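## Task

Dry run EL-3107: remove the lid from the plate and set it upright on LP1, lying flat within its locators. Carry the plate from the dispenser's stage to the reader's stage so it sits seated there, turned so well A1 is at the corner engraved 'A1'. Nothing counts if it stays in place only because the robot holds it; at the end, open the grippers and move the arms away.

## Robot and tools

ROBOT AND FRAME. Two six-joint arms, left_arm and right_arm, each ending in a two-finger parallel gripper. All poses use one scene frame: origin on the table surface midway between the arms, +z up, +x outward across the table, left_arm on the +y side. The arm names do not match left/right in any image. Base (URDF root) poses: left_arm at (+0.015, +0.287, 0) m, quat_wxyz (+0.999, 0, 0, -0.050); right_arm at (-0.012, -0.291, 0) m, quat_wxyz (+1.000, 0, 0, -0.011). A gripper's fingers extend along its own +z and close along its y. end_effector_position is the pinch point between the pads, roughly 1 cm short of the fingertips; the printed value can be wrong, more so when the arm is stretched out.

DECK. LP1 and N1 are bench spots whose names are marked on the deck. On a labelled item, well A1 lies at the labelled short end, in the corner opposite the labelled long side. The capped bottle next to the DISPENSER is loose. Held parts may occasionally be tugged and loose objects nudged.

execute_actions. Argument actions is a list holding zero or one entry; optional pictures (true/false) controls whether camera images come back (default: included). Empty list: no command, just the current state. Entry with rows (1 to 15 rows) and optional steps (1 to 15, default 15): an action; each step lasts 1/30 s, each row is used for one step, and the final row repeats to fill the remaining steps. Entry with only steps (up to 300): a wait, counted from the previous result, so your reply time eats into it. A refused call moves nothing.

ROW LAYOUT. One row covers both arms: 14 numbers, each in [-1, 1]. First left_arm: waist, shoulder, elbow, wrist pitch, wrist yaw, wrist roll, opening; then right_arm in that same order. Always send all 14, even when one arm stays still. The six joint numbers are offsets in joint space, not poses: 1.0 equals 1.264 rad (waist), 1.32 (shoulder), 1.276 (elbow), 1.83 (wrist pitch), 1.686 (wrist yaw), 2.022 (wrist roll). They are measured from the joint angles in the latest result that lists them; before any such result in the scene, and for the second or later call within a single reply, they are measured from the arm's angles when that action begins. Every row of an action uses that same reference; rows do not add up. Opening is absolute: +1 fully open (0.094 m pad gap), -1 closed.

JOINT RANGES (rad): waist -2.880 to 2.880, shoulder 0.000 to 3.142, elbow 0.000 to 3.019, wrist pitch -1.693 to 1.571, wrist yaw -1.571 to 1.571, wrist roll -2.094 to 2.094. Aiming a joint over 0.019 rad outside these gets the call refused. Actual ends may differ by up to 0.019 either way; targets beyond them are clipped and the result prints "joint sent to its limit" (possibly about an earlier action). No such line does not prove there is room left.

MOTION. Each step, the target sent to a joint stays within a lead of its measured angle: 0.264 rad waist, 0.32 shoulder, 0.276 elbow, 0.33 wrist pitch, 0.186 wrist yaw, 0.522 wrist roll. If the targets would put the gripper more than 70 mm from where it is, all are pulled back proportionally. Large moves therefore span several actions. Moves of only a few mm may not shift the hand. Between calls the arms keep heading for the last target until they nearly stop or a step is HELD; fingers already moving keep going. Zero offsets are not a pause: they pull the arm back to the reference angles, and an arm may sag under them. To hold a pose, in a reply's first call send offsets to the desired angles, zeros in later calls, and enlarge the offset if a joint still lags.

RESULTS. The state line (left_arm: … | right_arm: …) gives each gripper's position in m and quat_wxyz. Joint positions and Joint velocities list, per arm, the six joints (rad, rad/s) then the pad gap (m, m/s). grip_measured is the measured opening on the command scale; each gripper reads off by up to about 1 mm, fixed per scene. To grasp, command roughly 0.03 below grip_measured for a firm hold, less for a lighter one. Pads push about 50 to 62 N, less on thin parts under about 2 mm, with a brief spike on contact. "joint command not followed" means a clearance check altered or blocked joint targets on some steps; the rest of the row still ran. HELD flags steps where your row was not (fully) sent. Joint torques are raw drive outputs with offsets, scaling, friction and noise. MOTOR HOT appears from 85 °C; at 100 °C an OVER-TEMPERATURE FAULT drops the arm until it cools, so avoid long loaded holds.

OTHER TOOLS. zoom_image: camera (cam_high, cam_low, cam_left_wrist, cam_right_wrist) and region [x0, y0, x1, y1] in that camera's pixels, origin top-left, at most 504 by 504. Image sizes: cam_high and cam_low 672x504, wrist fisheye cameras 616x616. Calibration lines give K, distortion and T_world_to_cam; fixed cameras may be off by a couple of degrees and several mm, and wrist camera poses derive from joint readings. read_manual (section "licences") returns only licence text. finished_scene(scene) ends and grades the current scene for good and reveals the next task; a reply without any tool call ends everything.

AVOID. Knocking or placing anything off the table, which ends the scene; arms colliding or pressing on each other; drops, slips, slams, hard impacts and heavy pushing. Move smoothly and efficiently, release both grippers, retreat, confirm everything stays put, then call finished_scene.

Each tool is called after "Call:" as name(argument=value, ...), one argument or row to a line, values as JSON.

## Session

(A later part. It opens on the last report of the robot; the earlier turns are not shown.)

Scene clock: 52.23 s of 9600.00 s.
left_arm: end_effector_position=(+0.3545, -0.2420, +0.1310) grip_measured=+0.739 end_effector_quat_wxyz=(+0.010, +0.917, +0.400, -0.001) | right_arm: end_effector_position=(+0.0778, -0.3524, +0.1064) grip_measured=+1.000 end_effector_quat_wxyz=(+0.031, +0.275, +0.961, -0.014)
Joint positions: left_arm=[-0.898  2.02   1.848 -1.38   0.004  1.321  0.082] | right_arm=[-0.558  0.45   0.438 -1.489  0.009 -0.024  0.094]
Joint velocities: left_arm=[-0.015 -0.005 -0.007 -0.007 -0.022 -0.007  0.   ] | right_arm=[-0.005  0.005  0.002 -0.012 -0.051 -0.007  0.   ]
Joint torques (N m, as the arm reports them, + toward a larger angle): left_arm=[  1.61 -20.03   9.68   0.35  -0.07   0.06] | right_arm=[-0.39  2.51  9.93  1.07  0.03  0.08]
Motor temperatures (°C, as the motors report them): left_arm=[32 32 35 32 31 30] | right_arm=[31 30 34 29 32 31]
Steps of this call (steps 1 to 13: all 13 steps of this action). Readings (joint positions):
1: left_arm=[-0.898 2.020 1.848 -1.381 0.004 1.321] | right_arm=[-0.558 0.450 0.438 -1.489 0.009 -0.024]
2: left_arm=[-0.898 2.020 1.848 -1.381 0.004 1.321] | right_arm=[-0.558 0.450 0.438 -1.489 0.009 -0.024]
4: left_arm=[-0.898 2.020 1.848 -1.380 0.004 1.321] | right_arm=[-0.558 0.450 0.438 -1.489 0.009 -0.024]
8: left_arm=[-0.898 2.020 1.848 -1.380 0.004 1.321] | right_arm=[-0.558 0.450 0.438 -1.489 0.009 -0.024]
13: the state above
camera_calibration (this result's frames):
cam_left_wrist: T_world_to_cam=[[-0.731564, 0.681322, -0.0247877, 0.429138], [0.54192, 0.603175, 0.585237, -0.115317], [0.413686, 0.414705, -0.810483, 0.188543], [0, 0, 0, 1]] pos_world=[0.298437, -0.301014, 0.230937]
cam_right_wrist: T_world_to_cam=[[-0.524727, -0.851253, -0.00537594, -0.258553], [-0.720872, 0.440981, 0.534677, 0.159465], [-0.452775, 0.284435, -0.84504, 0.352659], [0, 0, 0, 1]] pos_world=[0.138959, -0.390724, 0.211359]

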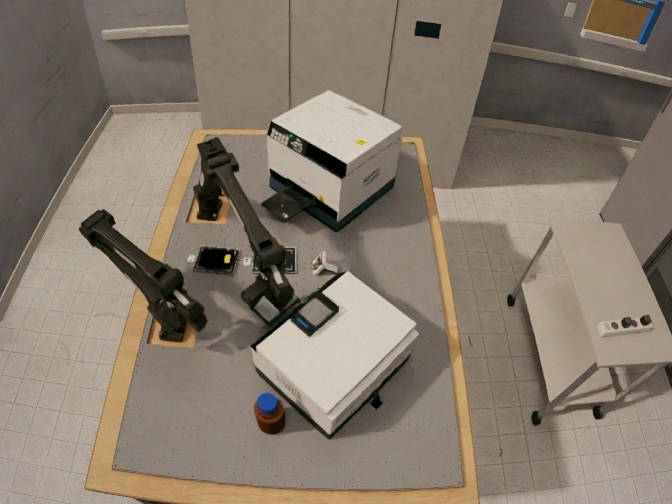

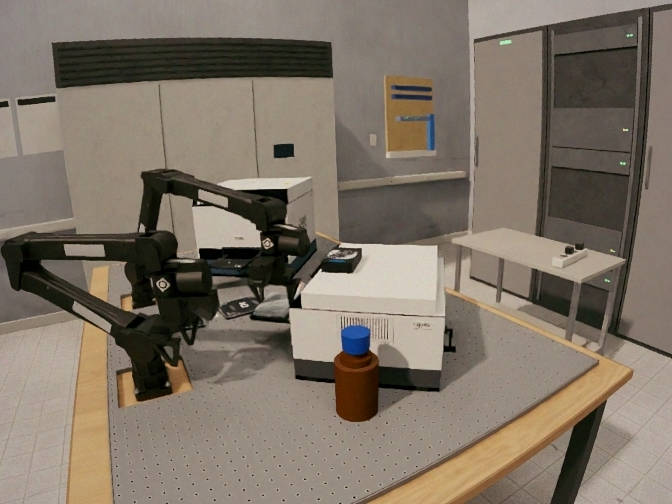

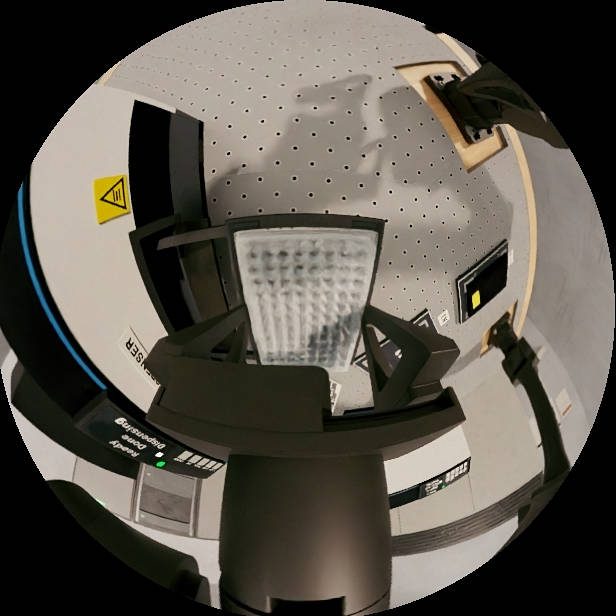

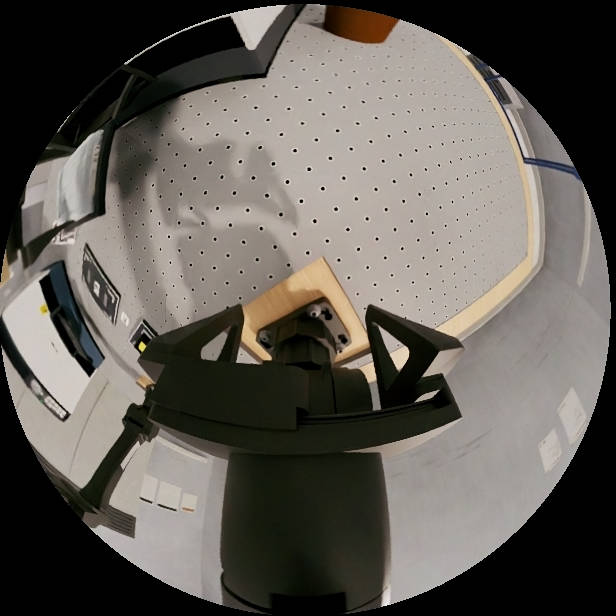

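Call:
execute_actions(
  actions=[
    {"rows":[[0,0,0.03,-0.005,0,0,0.7,0,0,0,0,0,0,1],[0,0,0.04,-0.01,0,0,0.7,0,0,0,0,0,0,1],[0,0,0.05,-0.018,0,0,0.7,0,0,0,0,0,0,1],[0,0,0.06,-0.025,0,0,0.7,0,0,0,0,0,0,1],[0,0,0.07,-0.032,0,0,0.7,0,0,0,0,0,0,1],[0,0,0.08,-0.039,0,0,0.7,0,0,0,0,0,0,1],[0,0,0.09,-0.046,0,0,0.7,0,0,0,0,0,0,1],[0,0,0.1,-0.053,0,0,0.7,0,0,0,0,0,0,1],[0,0,0.11,-0.06,0,0,0.7,0,0,0,0,0,0,1],[0,0,0.12,-0.066,0,0,0.7,0,0,0,0,0,0,1]]},
  ],
  pictures=false,
)

Call:
execute_actions(
  actions=[
    {"rows":[[0,-0.04,0,0,0,0,0.7,0,0,0,0,0,0,1],[0,-0.08,-0.04,0,0,0,0.7,0,0,0,0,0,0,1],[0,-0.12,-0.09,0,0,0,0.7,0,0,0,0,0,0,1],[0,-0.16,-0.14,0,0,0,0.7,0,0,0,0,0,0,1],[0,-0.2,-0.19,0.005,0,0,0.7,0,0,0,0,0,0,1],[0,-0.24,-0.24,0.01,0,0,0.7,0,0,0,0,0,0,1],[0,-0.28,-0.29,0.015,0,0,0.7,0,0,0,0,0,0,1],[0,-0.32,-0.34,0.02,0,0,0.7,0,0,0,0,0,0,1],[0,-0.36,-0.39,0.025,0,0,0.7,0,0,0,0,0,0,1],[0,-0.4,-0.44,0.03,0,0,0.7,0,0,0,0,0,0,1],[0,-0.44,-0.49,0.035,0,0,0.7,0,0,0,0,0,0,1],[0,-0.48,-0.54,0.04,0,0,0.7,0,0,0,0,0,0,1],[0,-0.52,-0.59,0.045,0,0,0.7,0,0,0,0,0,0,1],[0,-0.55,-0.64,0.05,0,0,0.7,0,0,0,0,0,0,1]]},
  ],
)

Scene clock: 54.37 s of 9600.00 s.
left_arm: end_effector_position=(+0.3583, -0.2477, +0.1731) grip_measured=+0.739 end_effector_quat_wxyz=(+0.014, +0.917, +0.400, +0.000) | right_arm: end_effector_position=(+0.0778, -0.3524, +0.1064) grip_measured=+1.000 end_effector_quat_wxyz=(+0.031, +0.275, +0.961, -0.014)
Joint positions: left_arm=[-0.898  2.02   1.959 -1.483  0.004  1.321  0.082] | right_arm=[-0.558  0.45   0.438 -1.489  0.009 -0.024  0.094]
Joint velocities: left_arm=[ 0.005 -0.005  0.022 -0.032 -0.007  0.066 -0.   ] | right_arm=[-0.024 -0.015  0.007  0.007  0.037  0.051  0.   ]
Joint torques (N m, as the arm reports them, + toward a larger angle): left_arm=[  1.65 -19.52  13.24  -0.24  -0.03   0.05] | right_arm=[-0.39  2.51  9.93  1.07  0.03  0.08]
Motor temperatures (°C, as the motors report them): left_arm=[32 32 36 32 31 30] | right_arm=[31 30 34 29 32 31]
Steps of this call (steps 1 to 15: the robot went on to your last target; steps 16 to 49: nothing new was sent; steps 50 to 64: all 15 steps of this action). Readings (joint positions):
50: left_arm=[-0.898 2.020 1.848 -1.380 0.004 1.321] | right_arm=[-0.558 0.450 0.438 -1.489 0.009 -0.024]
51: left_arm=[-0.898 2.020 1.849 -1.380 0.004 1.321] | right_arm=[-0.558 0.450 0.438 -1.489 0.009 -0.024]
53: left_arm=[-0.898 2.020 1.854 -1.387 0.004 1.321] | right_arm=[-0.558 0.450 0.438 -1.489 0.009 -0.024]
57: left_arm=[-0.898 2.020 1.889 -1.438 0.004 1.321] | right_arm=[-0.558 0.450 0.438 -1.489 0.009 -0.024]
64: the state above

Scene clock: 54.87 s of 9600.00 s.
left_arm: end_effector_position=(+0.2308, -0.0501, +0.2133) grip_measured=+0.739 end_effector_quat_wxyz=(+0.001, +0.917, +0.400, -0.002) | right_arm: end_effector_position=(+0.0778, -0.3524, +0.1064) grip_measured=+1.000 end_effector_quat_wxyz=(+0.031, +0.275, +0.961, -0.014)
Joint positions: left_arm=[-0.898  1.393  1.246 -1.422  0.004  1.321  0.082] | right_arm=[-0.558  0.45   0.438 -1.489  0.009 -0.024  0.094]
Joint velocities: left_arm=[-0.015 -1.978 -1.731  0.164  0.007  0.007 -0.001] | right_arm=[-0.005 -0.005  0.002 -0.007  0.095  0.022  0.   ]
Joint torques (N m, as the arm reports them, + toward a larger angle): left_arm=[ 1.7  -9.45 10.    0.7  -0.06  0.04] | right_arm=[-0.4   2.49  9.93  1.07  0.03  0.08]
Motor temperatures (°C, as the motors report them): left_arm=[32 32 36 32 31 30] | right_arm=[31 30 34 29 32 31]
Steps of this call (steps 1 to 15: all 15 steps of this action). Readings (joint positions):
1: left_arm=[-0.898 2.018 1.959 -1.483 0.004 1.321] | right_arm=[-0.558 0.450 0.438 -1.489 0.009 -0.024]
2: left_arm=[-0.898 2.014 1.950 -1.482 0.004 1.321] | right_arm=[-0.558 0.450 0.438 -1.489 0.009 -0.024]
4: left_arm=[-0.898 1.971 1.881 -1.478 0.004 1.321] | right_arm=[-0.558 0.450 0.438 -1.489 0.009 -0.024]
8: left_arm=[-0.898 1.813 1.669 -1.473 0.004 1.321] | right_arm=[-0.558 0.450 0.438 -1.489 0.009 -0.024]
15: the state above
camera_calibration (this result's frames):
cam_left_wrist: T_world_to_cam=[[-0.731715, 0.68156, -0.00824236, 0.206502], [0.547194, 0.594586, 0.589107, -0.214637], [0.406413, 0.426548, -0.808013, 0.228592], [0, 0, 0, 1]] pos_world=[0.175646, -0.110629, 0.312851]
cam_right_wrist: T_world_to_cam=[[-0.524727, -0.851253, -0.00537594, -0.258553], [-0.720872, 0.440981, 0.534677, 0.159465], [-0.452775, 0.284435, -0.84504, 0.352659], [0, 0, 0, 1]] pos_world=[0.138959, -0.390724, 0.211359]

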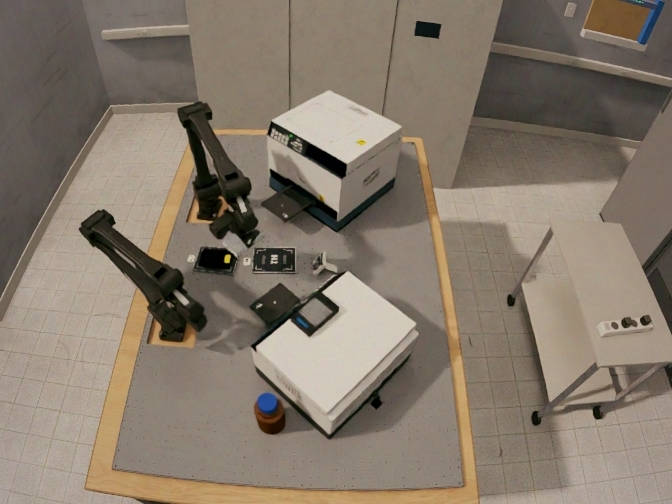

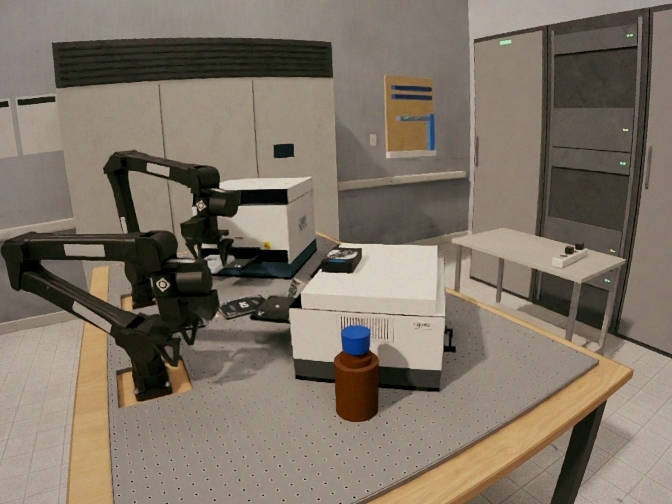

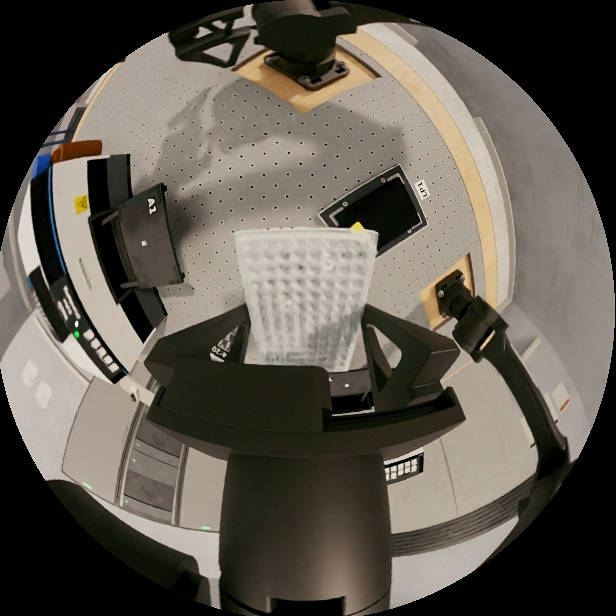

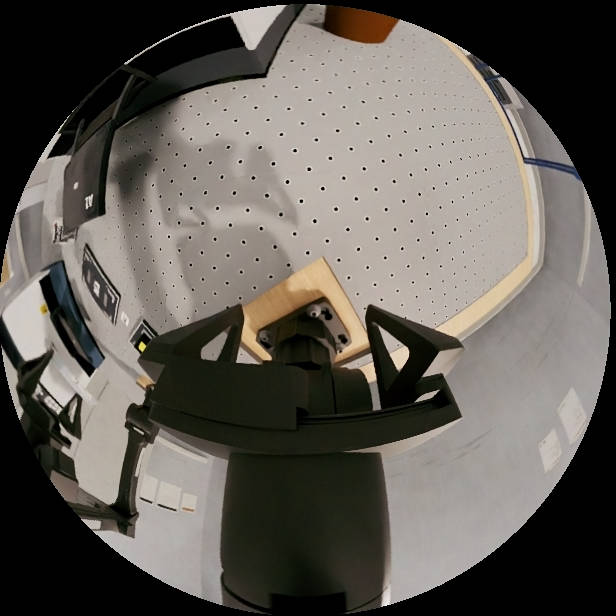

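Call:
execute_actions(
  actions=[
    {"rows":[[0.03,-0.06,-0.08,0.01,0,-0.02,0.7,0,0,0,0,0,0,1],[0.07,-0.07,-0.09,0.02,0,-0.05,0.7,0,0,0,0,0,0,1],[0.12,-0.08,-0.1,0.03,0,-0.08,0.7,0,0,0,0,0,0,1],[0.17,-0.09,-0.11,0.04,0,-0.11,0.7,0,0,0,0,0,0,1],[0.22,-0.093,-0.12,0.045,0,-0.14,0.7,0,0,0,0,0,0,1],[0.27,-0.093,-0.13,0.05,0,-0.17,0.7,0,0,0,0,0,0,1],[0.32,-0.093,-0.14,0.05,0,-0.2,0.7,0,0,0,0,0,0,1],[0.37,-0.093,-0.14,0.05,0,-0.23,0.7,0,0,0,0,0,0,1],[0.42,-0.093,-0.14,0.05,0,-0.26,0.7,0,0,0,0,0,0,1],[0.47,-0.093,-0.14,0.05,0,-0.29,0.7,0,0,0,0,0,0,1],[0.52,-0.093,-0.14,0.05,0,-0.32,0.7,0,0,0,0,0,0,1],[0.56,-0.093,-0.14,0.05,0,-0.35,0.7,0,0,0,0,0,0,1],[0.6,-0.093,-0.14,0.05,0,-0.357,0.7,0,0,0,0,0,0,1],[0.63,-0.093,-0.14,0.05,0,-0.357,0.7,0,0,0,0,0,0,1]]},
  ],
  pictures=false,
)

Call:
execute_actions(
  actions=[
    {"steps":20},
  ],
)

Scene clock: 56.90 s of 9600.00 s.
left_arm: end_effector_position=(+0.3610, +0.1912, +0.1873) grip_measured=+0.739 end_effector_quat_wxyz=(+0.010, +0.497, +0.867, +0.001) | right_arm: end_effector_position=(+0.0778, -0.3524, +0.1064) grip_measured=+1.000 end_effector_quat_wxyz=(+0.031, +0.275, +0.961, -0.014)
Joint positions: left_arm=[-0.166  1.286  1.075 -1.34   0.004  0.775  0.082] | right_arm=[-0.558  0.45   0.438 -1.489  0.009 -0.024  0.094]
Joint velocities: left_arm=[ 1.773  0.005 -0.002  0.061 -0.154 -1.165  0.   ] | right_arm=[-0.005 -0.015 -0.002 -0.002  0.037 -0.037  0.   ]
Joint torques (N m, as the arm reports them, + toward a larger angle): left_arm=[ -1.92 -10.46   8.94   0.45   0.1   -0.02] | right_arm=[-0.4   2.49  9.93  1.07  0.03  0.08]
Motor temperatures (°C, as the motors report them): left_arm=[32 32 36 32 31 30] | right_arm=[31 30 35 29 32 31]
Steps of this call (steps 1 to 30: the robot went on to your last target; steps 31 to 46: nothing new was sent; steps 47 to 61: all 15 steps of this action). Readings (joint positions):
47: left_arm=[-0.897 1.287 1.140 -1.406 0.004 1.317] | right_arm=[-0.558 0.450 0.438 -1.489 0.009 -0.024]
48: left_arm=[-0.890 1.287 1.140 -1.405 0.005 1.304] | right_arm=[-0.558 0.450 0.438 -1.489 0.009 -0.024]
50: left_arm=[-0.845 1.286 1.131 -1.390 0.009 1.251] | right_arm=[-0.558 0.450 0.438 -1.489 0.009 -0.024]
54: left_arm=[-0.629 1.286 1.096 -1.354 0.009 1.110] | right_arm=[-0.558 0.450 0.438 -1.489 0.009 -0.024]
61: the state above

Scene clock: 57.57 s of 9600.00 s.
left_arm: end_effector_position=(+0.3657, +0.2175, +0.1854) grip_measured=+0.739 end_effector_quat_wxyz=(+0.008, +0.391, +0.921, +0.000) | right_arm: end_effector_position=(+0.0778, -0.3524, +0.1064) grip_measured=+1.000 end_effector_quat_wxyz=(+0.031, +0.275, +0.961, -0.014)
Joint positions: left_arm=[-0.092  1.286  1.07  -1.34   0.003  0.61   0.082] | right_arm=[-0.558  0.45   0.438 -1.489  0.009 -0.024  0.094]
Joint velocities: left_arm=[ 0.005 -0.005 -0.002  0.017  0.007  0.051 -0.001] | right_arm=[-0.005 -0.005 -0.017  0.002 -0.051 -0.007  0.   ]
Joint torques (N m, as the arm reports them, + toward a larger angle): left_arm=[  0.99 -10.5    9.22   0.45  -0.05  -0.05] | right_arm=[-0.4   2.51  9.92  1.06  0.03  0.08]
Motor temperatures (°C, as the motors report them): left_arm=[32 32 36 32 31 30] | right_arm=[31 30 35 29 32 31]
Steps of this call (steps 1 to 20: the robot went on to your last target). Readings (joint positions):
1: left_arm=[-0.114 1.286 1.075 -1.340 0.000 0.740] | right_arm=[-0.558 0.450 0.438 -1.489 0.009 -0.024]
2: left_arm=[-0.079 1.286 1.075 -1.340 -0.002 0.713] | right_arm=[-0.558 0.450 0.438 -1.489 0.009 -0.024]
4: left_arm=[-0.057 1.286 1.074 -1.340 -0.003 0.673] | right_arm=[-0.558 0.450 0.438 -1.489 0.009 -0.024]
8: left_arm=[-0.081 1.286 1.071 -1.340 0.002 0.635] | right_arm=[-0.558 0.450 0.438 -1.489 0.009 -0.024]
20: the state above
camera_calibration (this result's frames):
cam_left_wrist: T_world_to_cam=[[-0.719975, -0.693855, -0.0141641, 0.418508], [-0.570708, 0.580333, 0.580953, -0.0177529], [-0.394877, 0.426355, -0.813814, 0.331292], [0, 0, 0, 1]] pos_world=[0.422004, 0.159439, 0.285852]
cam_right_wrist: T_world_to_cam=[[-0.524727, -0.851253, -0.00537594, -0.258553], [-0.720872, 0.440981, 0.534677, 0.159465], [-0.452775, 0.284435, -0.84504, 0.352659], [0, 0, 0, 1]] pos_world=[0.138959, -0.390724, 0.211359]

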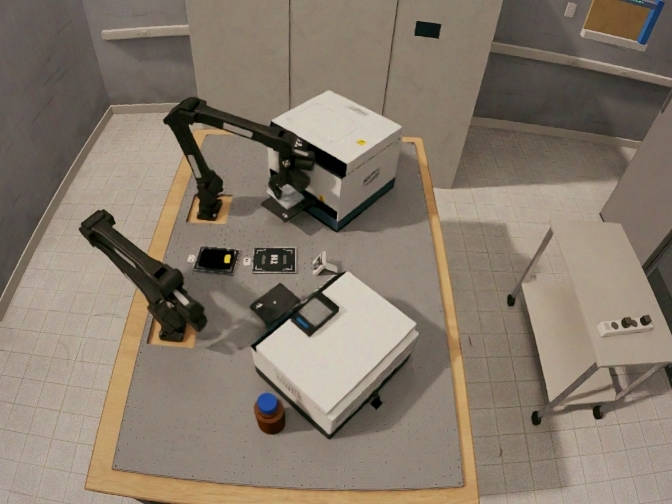

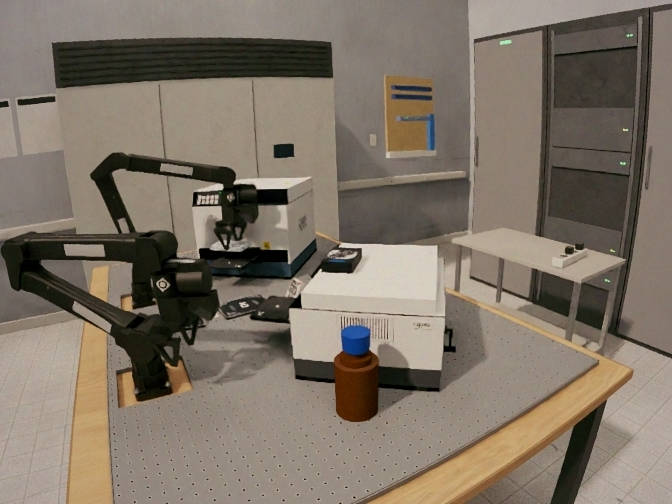

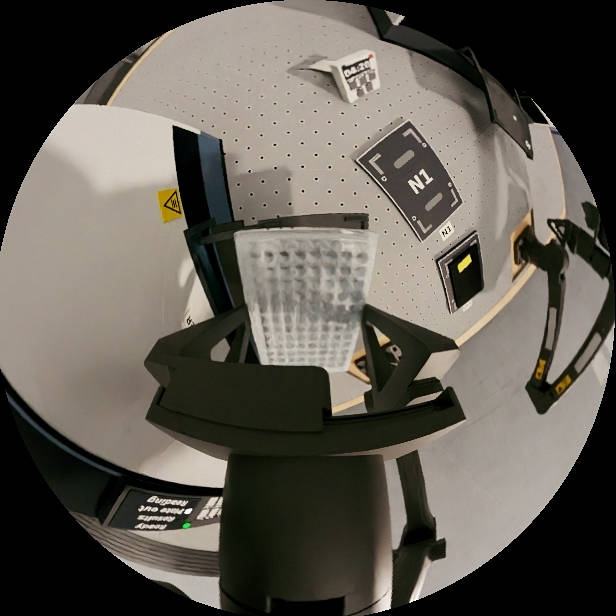

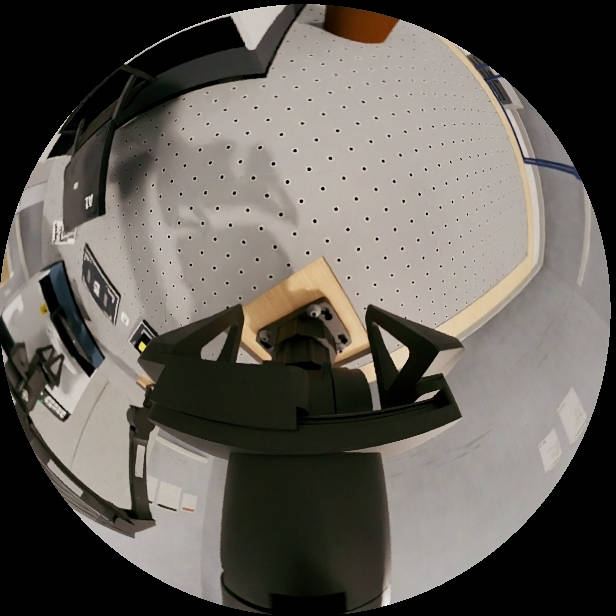

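Call:
execute_actions(
  actions=[
    {"rows":[[-0.01,0.015,-0.005,0.01,0,0,0.7,0,0,0,0,0,0,1],[-0.015,0.025,-0.01,0.018,0,0,0.7,0,0,0,0,0,0,1],[-0.02,0.035,-0.015,0.026,0,0,0.7,0,0,0,0,0,0,1],[-0.022,0.045,-0.02,0.034,0,0,0.7,0,0,0,0,0,0,1],[-0.022,0.052,-0.025,0.042,0,0,0.7,0,0,0,0,0,0,1],[-0.022,0.058,-0.03,0.052,0,0,0.7,0,0,0,0,0,0,1]]},
  ],
)

Call:
zoom_image(
  camera="cam_left_wrist",
  region=[180,160,440,370],
)

Scene clock: 59.10 s of 9600.00 s.
left_arm: end_effector_position=(+0.3722, +0.2110, +0.1451) grip_measured=+0.739 end_effector_quat_wxyz=(-0.010, +0.396, +0.918, -0.003) | right_arm: end_effector_position=(+0.0778, -0.3524, +0.1064) grip_measured=+1.000 end_effector_quat_wxyz=(+0.031, +0.275, +0.961, -0.014)
Joint positions: left_arm=[-0.106  1.36   1.029 -1.26   0.003  0.609  0.082] | right_arm=[-0.558  0.45   0.438 -1.489  0.009 -0.024  0.094]
Joint velocities: left_arm=[-0.015 -0.015 -0.002  0.051 -0.037 -0.066  0.   ] | right_arm=[-0.005 -0.005 -0.002 -0.002  0.051 -0.022  0.   ]
Joint torques (N m, as the arm reports them, + toward a larger angle): left_arm=[ 0.84 -8.95  9.33  0.86 -0.04  0.11] | right_arm=[-0.35  2.55  9.93  1.06  0.03  0.08]
Motor temperatures (°C, as the motors report them): left_arm=[32 32 36 32 31 30] | right_arm=[31 30 35 29 32 31]
Steps of this call (steps 1 to 15: the robot went on to your last target; steps 16 to 31: nothing new was sent; steps 32 to 46: all 15 steps of this action). Readings (joint positions):
32: left_arm=[-0.092 1.286 1.070 -1.340 0.003 0.609] | right_arm=[-0.558 0.450 0.438 -1.489 0.009 -0.024]
33: left_arm=[-0.092 1.287 1.070 -1.336 0.003 0.609] | right_arm=[-0.558 0.450 0.438 -1.489 0.009 -0.024]
35: left_arm=[-0.094 1.293 1.064 -1.319 0.003 0.609] | right_arm=[-0.558 0.450 0.438 -1.489 0.009 -0.024]
39: left_arm=[-0.104 1.332 1.043 -1.270 0.003 0.609] | right_arm=[-0.558 0.450 0.438 -1.489 0.009 -0.024]
46: the state above
camera_calibration (this result's frames):
cam_left_wrist: T_world_to_cam=[[-0.728791, -0.684708, 0.00618885, 0.41648], [-0.542769, 0.583177, 0.604406, -0.00124353], [-0.417451, 0.437127, -0.796652, 0.307436], [0, 0, 0, 1]] pos_world=[0.431192, 0.151504, 0.243094]
cam_right_wrist: T_world_to_cam=[[-0.524727, -0.851253, -0.00537594, -0.258553], [-0.720872, 0.440981, 0.534677, 0.159465], [-0.452775, 0.284435, -0.84504, 0.352659], [0, 0, 0, 1]] pos_world=[0.138959, -0.390724, 0.211359]

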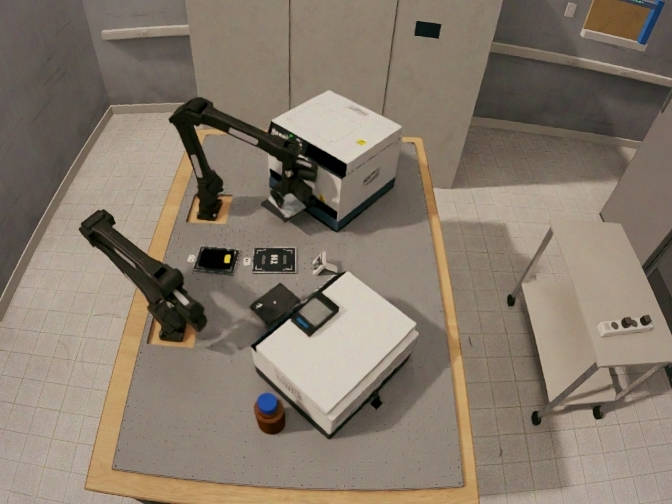

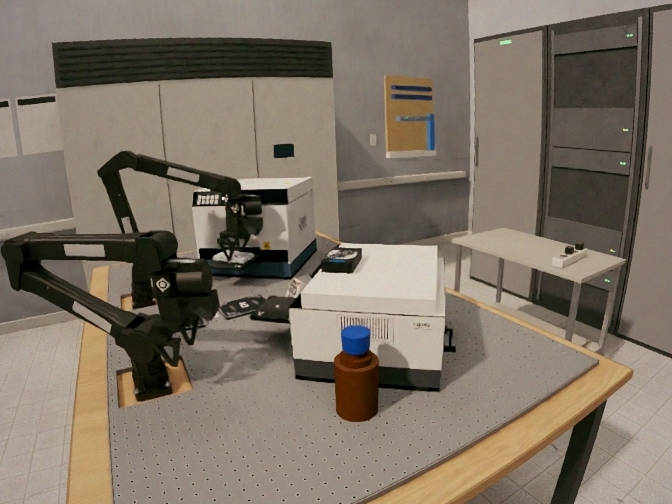

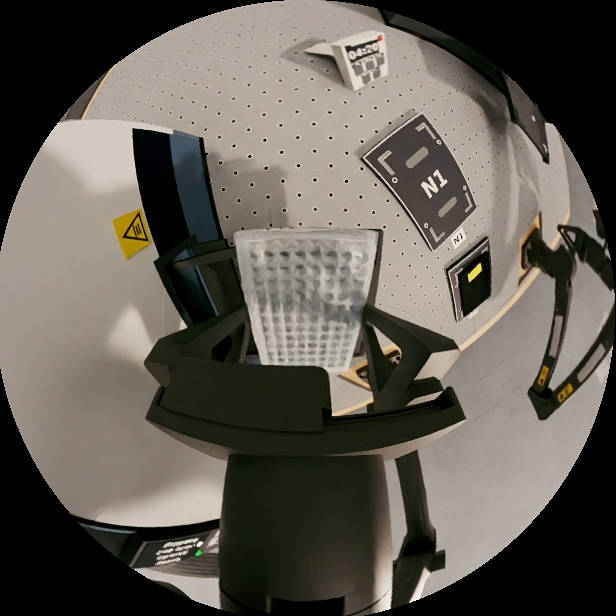

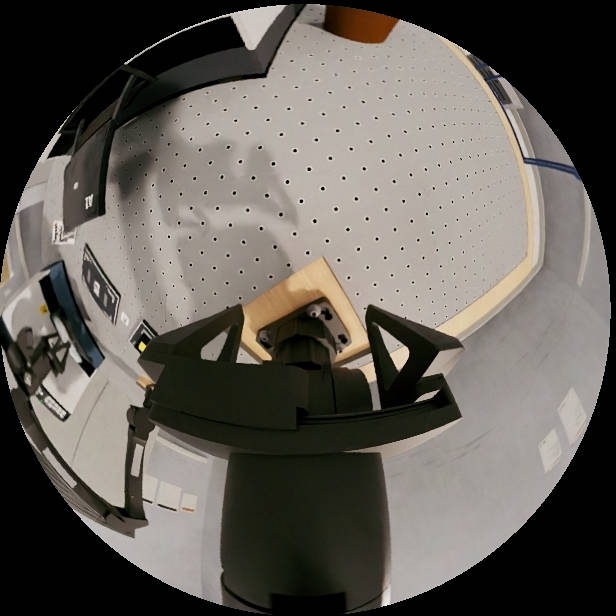

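Region (180, 160, 440, 370) of cam_left_wrist's 616x616 image, scaled by 1.938, with more detail than that image has; it fills the top 407 rows of this view, and the rest is white.

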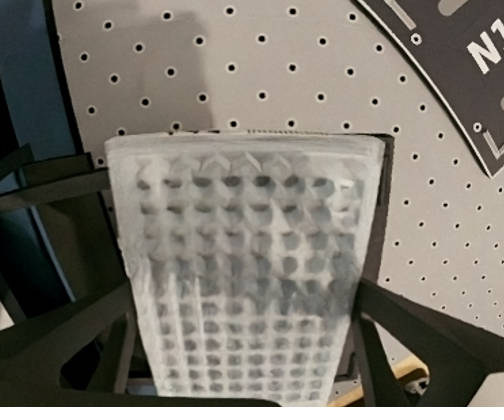

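Call:
execute_actions(
  actions=[
    {"rows":[[0,-0.02,0,0,0,-0.01,0.7,0,0,0,0,0,0,1],[0,-0.03,-0.01,0.005,0,-0.02,0.7,0,0,0,0,0,0,1],[0,-0.04,-0.02,0.01,0,-0.025,0.7,0,0,0,0,0,0,1],[0,-0.046,-0.03,0.015,0,-0.025,0.7,0,0,0,0,0,0,1],[0,-0.046,-0.043,0.02,0,-0.025,0.7,0,0,0,0,0,0,1]]},
  ],
)

Call:
zoom_image(
  camera="cam_left_wrist",
  region=[180,160,440,370],
)

Scene clock: 61.23 s of 9600.00 s.
left_arm: end_effector_position=(+0.3568, +0.2142, +0.1408) grip_measured=+0.739 end_effector_quat_wxyz=(-0.004, +0.378, +0.926, -0.002) | right_arm: end_effector_position=(+0.0778, -0.3524, +0.1064) grip_measured=+1.000 end_effector_quat_wxyz=(+0.031, +0.275, +0.961, -0.014)
Joint positions: left_arm=[-0.106  1.315  0.974 -1.239  0.003  0.569  0.082] | right_arm=[-0.558  0.45   0.438 -1.489  0.009 -0.024  0.094]
Joint velocities: left_arm=[-0.015  0.005 -0.002 -0.012 -0.066  0.007 -0.001] | right_arm=[-0.005 -0.005  0.002 -0.022  0.022 -0.007  0.   ]
Joint torques (N m, as the arm reports them, + toward a larger angle): left_arm=[ 2.38 -9.63  9.24  1.02 -0.08  0.01] | right_arm=[-0.39  2.51  9.92  1.07  0.03  0.08]
Motor temperatures (°C, as the motors report them): left_arm=[32 32 36 32 31 30] | right_arm=[31 30 35 29 32 31]
Steps of this call (steps 1 to 15: the robot went on to your last target; steps 16 to 49: nothing new was sent; steps 50 to 64: all 15 steps of this action). Readings (joint positions):
50: left_arm=[-0.106 1.360 1.029 -1.259 0.003 0.607] | right_arm=[-0.558 0.450 0.438 -1.489 0.009 -0.024]
51: left_arm=[-0.106 1.359 1.028 -1.259 0.003 0.603] | right_arm=[-0.558 0.450 0.438 -1.489 0.009 -0.024]
53: left_arm=[-0.106 1.348 1.017 -1.254 0.003 0.590] | right_arm=[-0.558 0.450 0.438 -1.489 0.009 -0.024]
57: left_arm=[-0.106 1.318 0.978 -1.243 0.003 0.577] | right_arm=[-0.558 0.450 0.438 -1.489 0.009 -0.024]
64: the state above
camera_calibration (this result's frames):
cam_left_wrist: T_world_to_cam=[[-0.701094, -0.713069, -0.000799154, 0.404695], [-0.572447, 0.562165, 0.596888, 0.00731237], [-0.425172, 0.418932, -0.802325, 0.303633], [0, 0, 0, 1]] pos_world=[0.417011, 0.157263, 0.239571]
cam_right_wrist: T_world_to_cam=[[-0.524727, -0.851253, -0.00537594, -0.258553], [-0.720872, 0.440981, 0.534677, 0.159465], [-0.452775, 0.284435, -0.84504, 0.352659], [0, 0, 0, 1]] pos_world=[0.138959, -0.390724, 0.211359]

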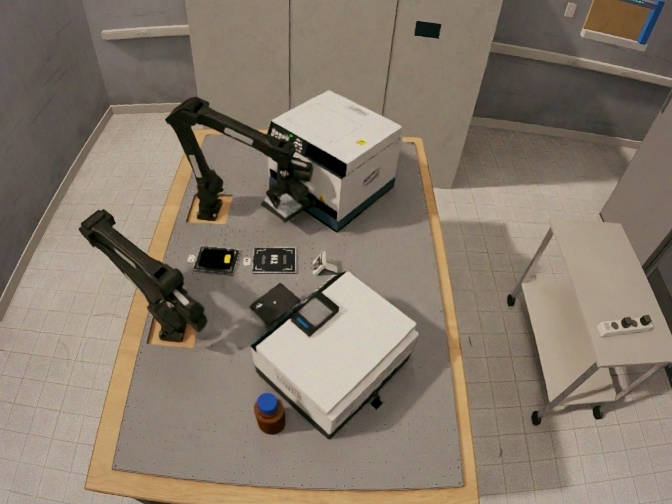

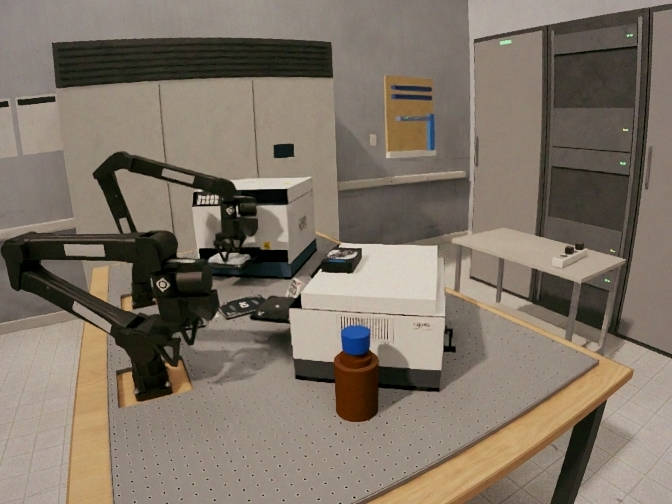

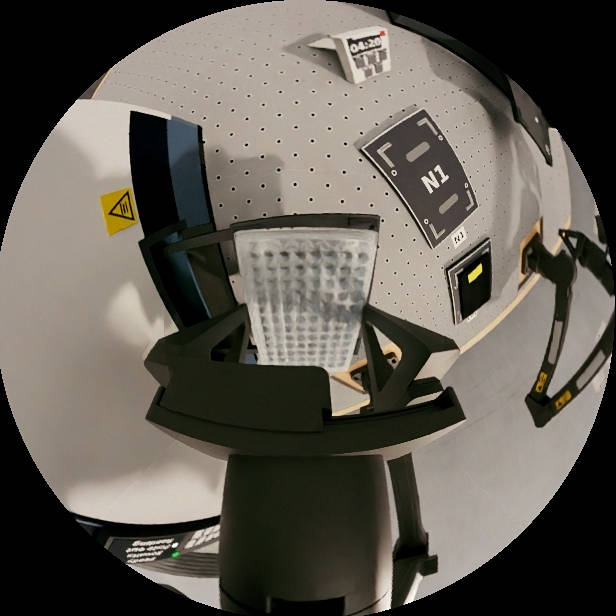

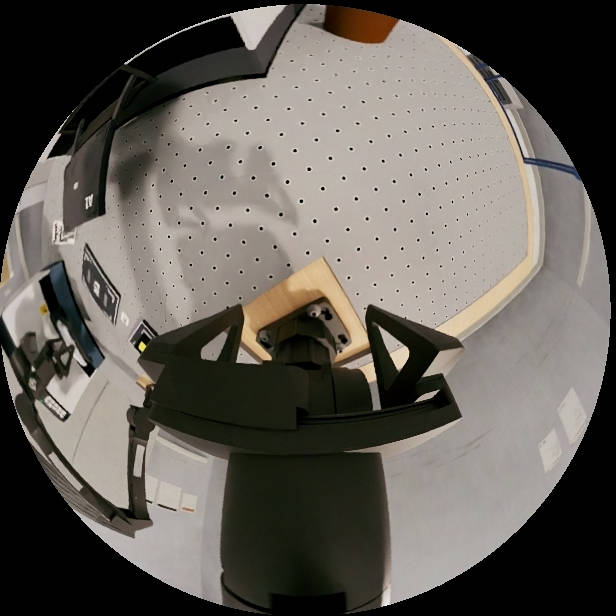

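Region (180, 160, 440, 370) of cam_left_wrist's 616x616 image, scaled by 1.938, with more detail than that image has; it fills the top 407 rows of this view, and the rest is white.

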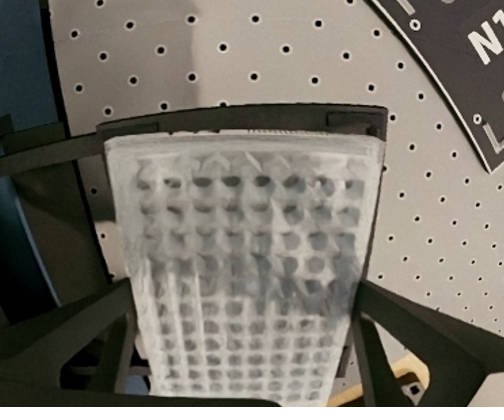

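Call:
execute_actions(
  actions=[
    {"rows":[[-0.01,0,0,0,0,-0.02,0.7,0,0,0,0,0,0,1],[-0.017,0,0,0,0,-0.041,0.7,0,0,0,0,0,0,1]]},
  ],
)

Call:
zoom_image(
  camera="cam_left_wrist",
  region=[180,160,440,370],
)

Scene clock: 62.57 s of 9600.00 s.
left_arm: end_effector_position=(+0.3564, +0.2121, +0.1408) grip_measured=+0.739 end_effector_quat_wxyz=(-0.004, +0.348, +0.937, -0.002) | right_arm: end_effector_position=(+0.0778, -0.3524, +0.1064) grip_measured=+1.000 end_effector_quat_wxyz=(+0.031, +0.275, +0.961, -0.014)
Joint positions: left_arm=[-0.112  1.315  0.974 -1.239  0.003  0.499  0.082] | right_arm=[-0.558  0.45   0.438 -1.489  0.009 -0.024  0.094]
Joint velocities: left_arm=[-0.015 -0.005 -0.012  0.002  0.022  0.037 -0.   ] | right_arm=[-0.024 -0.005  0.002 -0.002 -0.022 -0.037  0.   ]
Joint torques (N m, as the arm reports them, + toward a larger angle): left_arm=[ 1.05 -9.42  9.23  0.18 -0.1  -0.09] | right_arm=[-0.42  2.5   9.93  1.06  0.03  0.08]
Motor temperatures (°C, as the motors report them): left_arm=[32 32 36 32 31 30] | right_arm=[31 30 35 29 32 31]
Steps of this call (steps 1 to 15: the robot went on to your last target; steps 16 to 25: nothing new was sent; steps 26 to 40: all 15 steps of this action). Readings (joint positions):
26: left_arm=[-0.106 1.315 0.974 -1.239 0.003 0.563] | right_arm=[-0.558 0.450 0.438 -1.489 0.009 -0.024]
27: left_arm=[-0.106 1.315 0.974 -1.239 0.003 0.552] | right_arm=[-0.558 0.450 0.438 -1.489 0.009 -0.024]
29: left_arm=[-0.108 1.315 0.974 -1.239 0.003 0.532] | right_arm=[-0.558 0.450 0.438 -1.489 0.009 -0.024]
33: left_arm=[-0.112 1.315 0.974 -1.239 0.003 0.510] | right_arm=[-0.558 0.450 0.438 -1.489 0.009 -0.024]
40: the state above
camera_calibration (this result's frames):
cam_left_wrist: T_world_to_cam=[[-0.6537, -0.756753, -0.00119973, 0.395325], [-0.607421, 0.523757, 0.597259, 0.0287848], [-0.451349, 0.391157, -0.802047, 0.319496], [0, 0, 0, 1]] pos_world=[0.420112, 0.159114, 0.239533]
cam_right_wrist: T_world_to_cam=[[-0.524727, -0.851253, -0.00537594, -0.258553], [-0.720872, 0.440981, 0.534677, 0.159465], [-0.452775, 0.284435, -0.84504, 0.352659], [0, 0, 0, 1]] pos_world=[0.138959, -0.390724, 0.211359]

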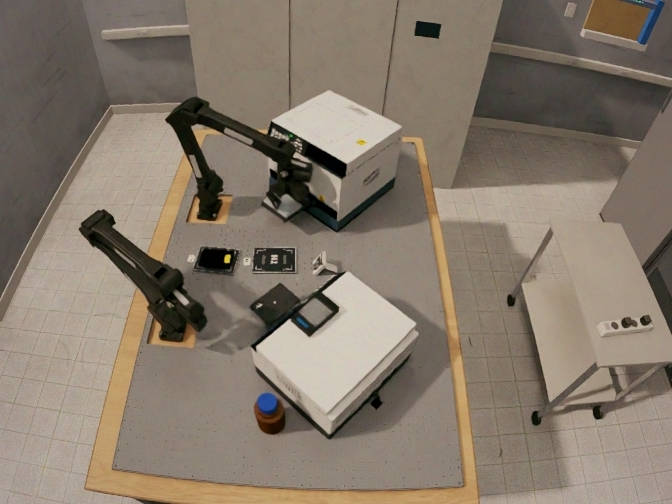

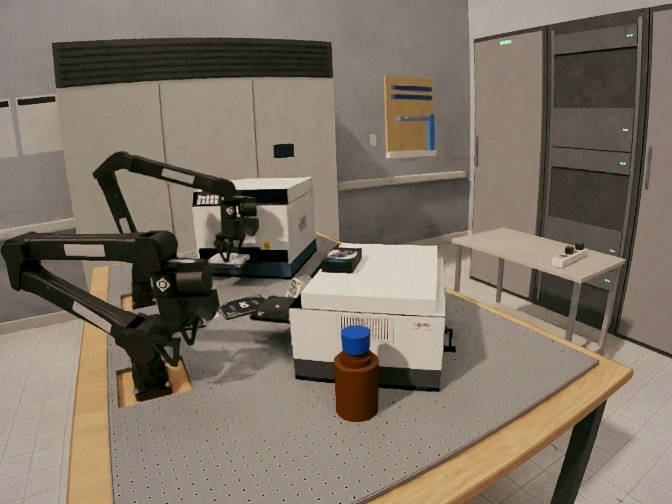

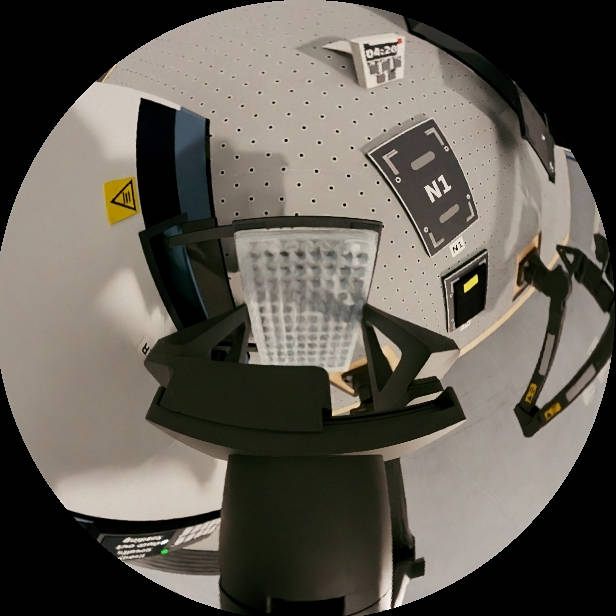

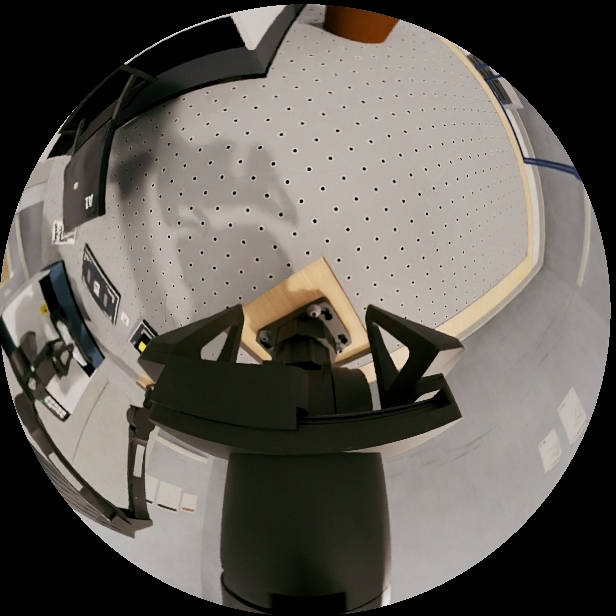

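Region (180, 160, 440, 370) of cam_left_wrist's 616x616 image, scaled by 1.938, with more detail than that image has; it fills the top 407 rows of this view, and the rest is white.

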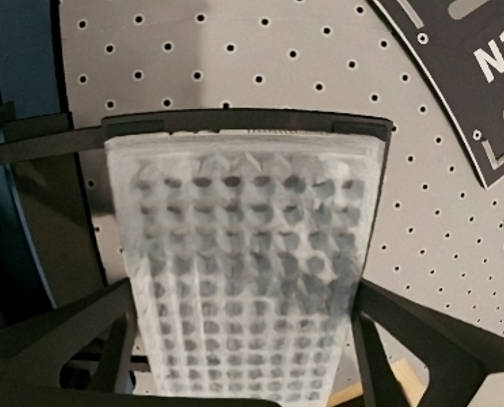

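Call:
execute_actions(
  actions=[
    {"rows":[[0,0,-0.005,0.006,0,0,0.7,0,0,0,0,0,0,1],[0,0,-0.008,0.01,0,0,0.7,0,0,0,0,0,0,1],[0,0,-0.011,0.013,0,0,0.7,0,0,0,0,0,0,1]],"steps":12},
  ],
)

Call:
zoom_image(
  camera="cam_left_wrist",
  region=[180,160,440,370],
)

Scene clock: 63.73 s of 9600.00 s.
left_arm: end_effector_position=(+0.3539, +0.2126, +0.1365) grip_measured=+0.739 end_effector_quat_wxyz=(-0.006, +0.347, +0.938, -0.002) | right_arm: end_effector_position=(+0.0778, -0.3524, +0.1064) grip_measured=+1.000 end_effector_quat_wxyz=(+0.031, +0.275, +0.961, -0.014)
Joint positions: left_arm=[-0.112  1.315  0.962 -1.231  0.003  0.496  0.082] | right_arm=[-0.558  0.45   0.438 -1.489  0.009 -0.024  0.094]
Joint velocities: left_arm=[-0.005  0.005 -0.002 -0.007 -0.022 -0.022  0.001] | right_arm=[ 0.005  0.005 -0.007 -0.012 -0.037 -0.007  0.   ]
Joint torques (N m, as the arm reports them, + toward a larger angle): left_arm=[ 1.7  -9.61  8.91  0.89 -0.06  0.14] | right_arm=[-0.38  2.53  9.93  1.07  0.03  0.08]
Motor temperatures (°C, as the motors report them): left_arm=[32 32 36 32 31 30] | right_arm=[31 30 35 29 32 31]
Steps of this call (steps 1 to 15: the robot went on to your last target; steps 16 to 23: nothing new was sent; steps 24 to 35: all 12 steps of this action). Readings (joint positions):
24: left_arm=[-0.112 1.315 0.974 -1.239 0.003 0.496] | right_arm=[-0.558 0.450 0.438 -1.489 0.009 -0.024]
25: left_arm=[-0.112 1.315 0.974 -1.238 0.003 0.496] | right_arm=[-0.558 0.450 0.438 -1.489 0.009 -0.024]
27: left_arm=[-0.112 1.315 0.970 -1.233 0.003 0.496] | right_arm=[-0.558 0.450 0.438 -1.489 0.009 -0.024]
31: left_arm=[-0.112 1.315 0.963 -1.231 0.003 0.496] | right_arm=[-0.558 0.450 0.438 -1.489 0.009 -0.024]
35: the state above
camera_calibration (this result's frames):
cam_left_wrist: T_world_to_cam=[[-0.651389, -0.758744, 0.000783017, 0.393425], [-0.606558, 0.521356, 0.60023, 0.0293102], [-0.455829, 0.390508, -0.799827, 0.316174], [0, 0, 0, 1]] pos_world=[0.418172, 0.159759, 0.234984]
cam_right_wrist: T_world_to_cam=[[-0.524727, -0.851253, -0.00537594, -0.258553], [-0.720872, 0.440981, 0.534677, 0.159465], [-0.452775, 0.284435, -0.84504, 0.352659], [0, 0, 0, 1]] pos_world=[0.138959, -0.390724, 0.211359]

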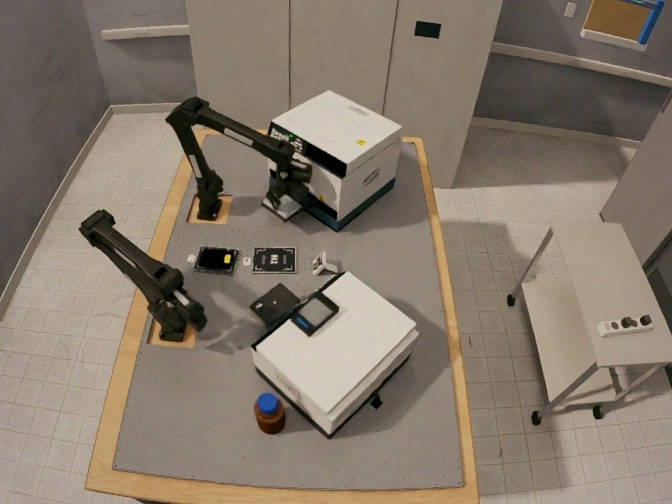

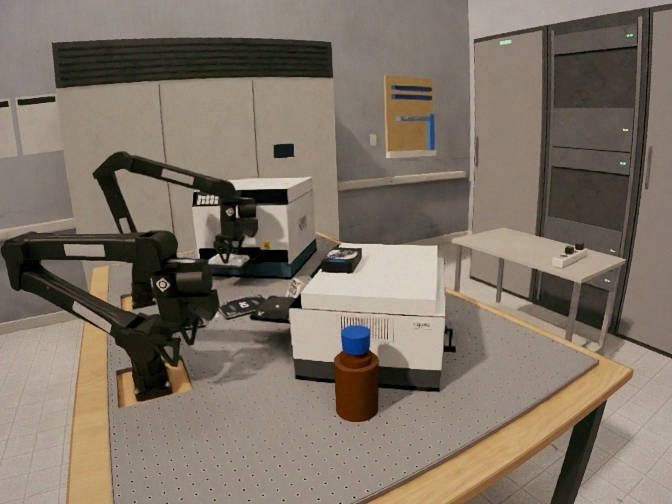

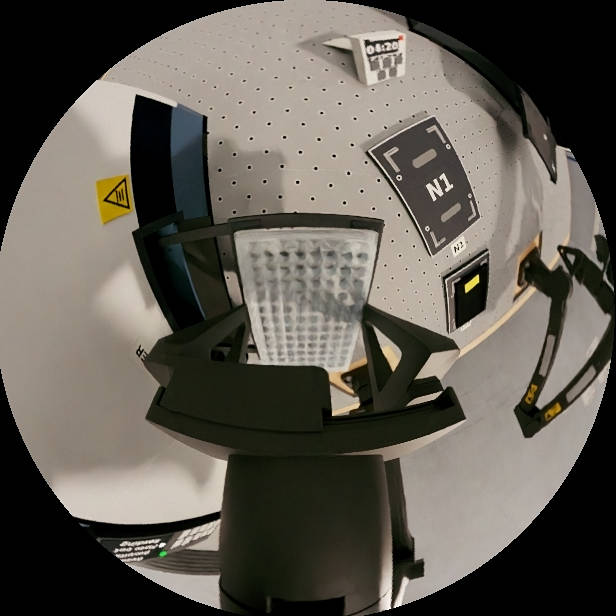

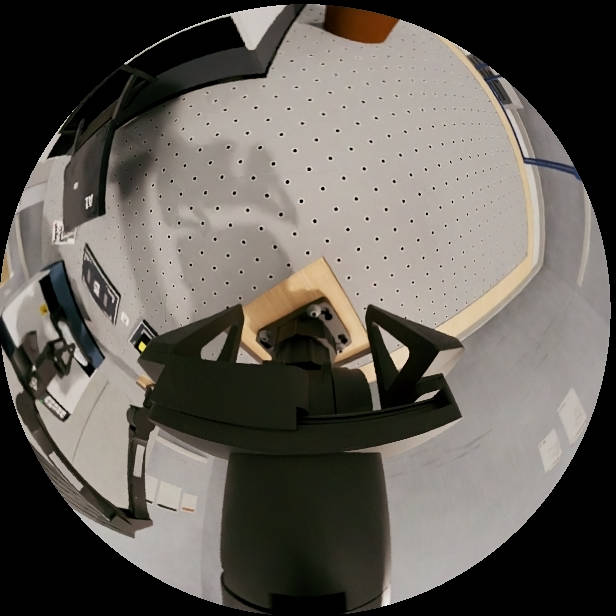

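Region (180, 160, 440, 370) of cam_left_wrist's 616x616 image, scaled by 1.938, with more detail than that image has; it fills the top 407 rows of this view, and the rest is white.

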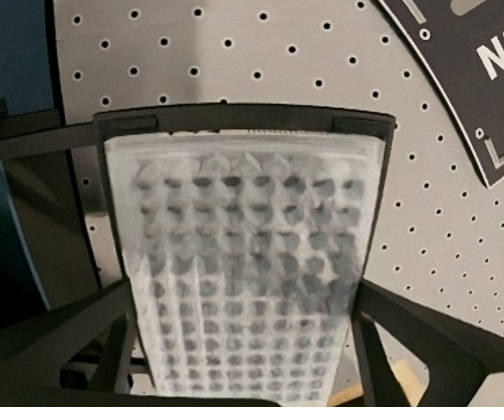

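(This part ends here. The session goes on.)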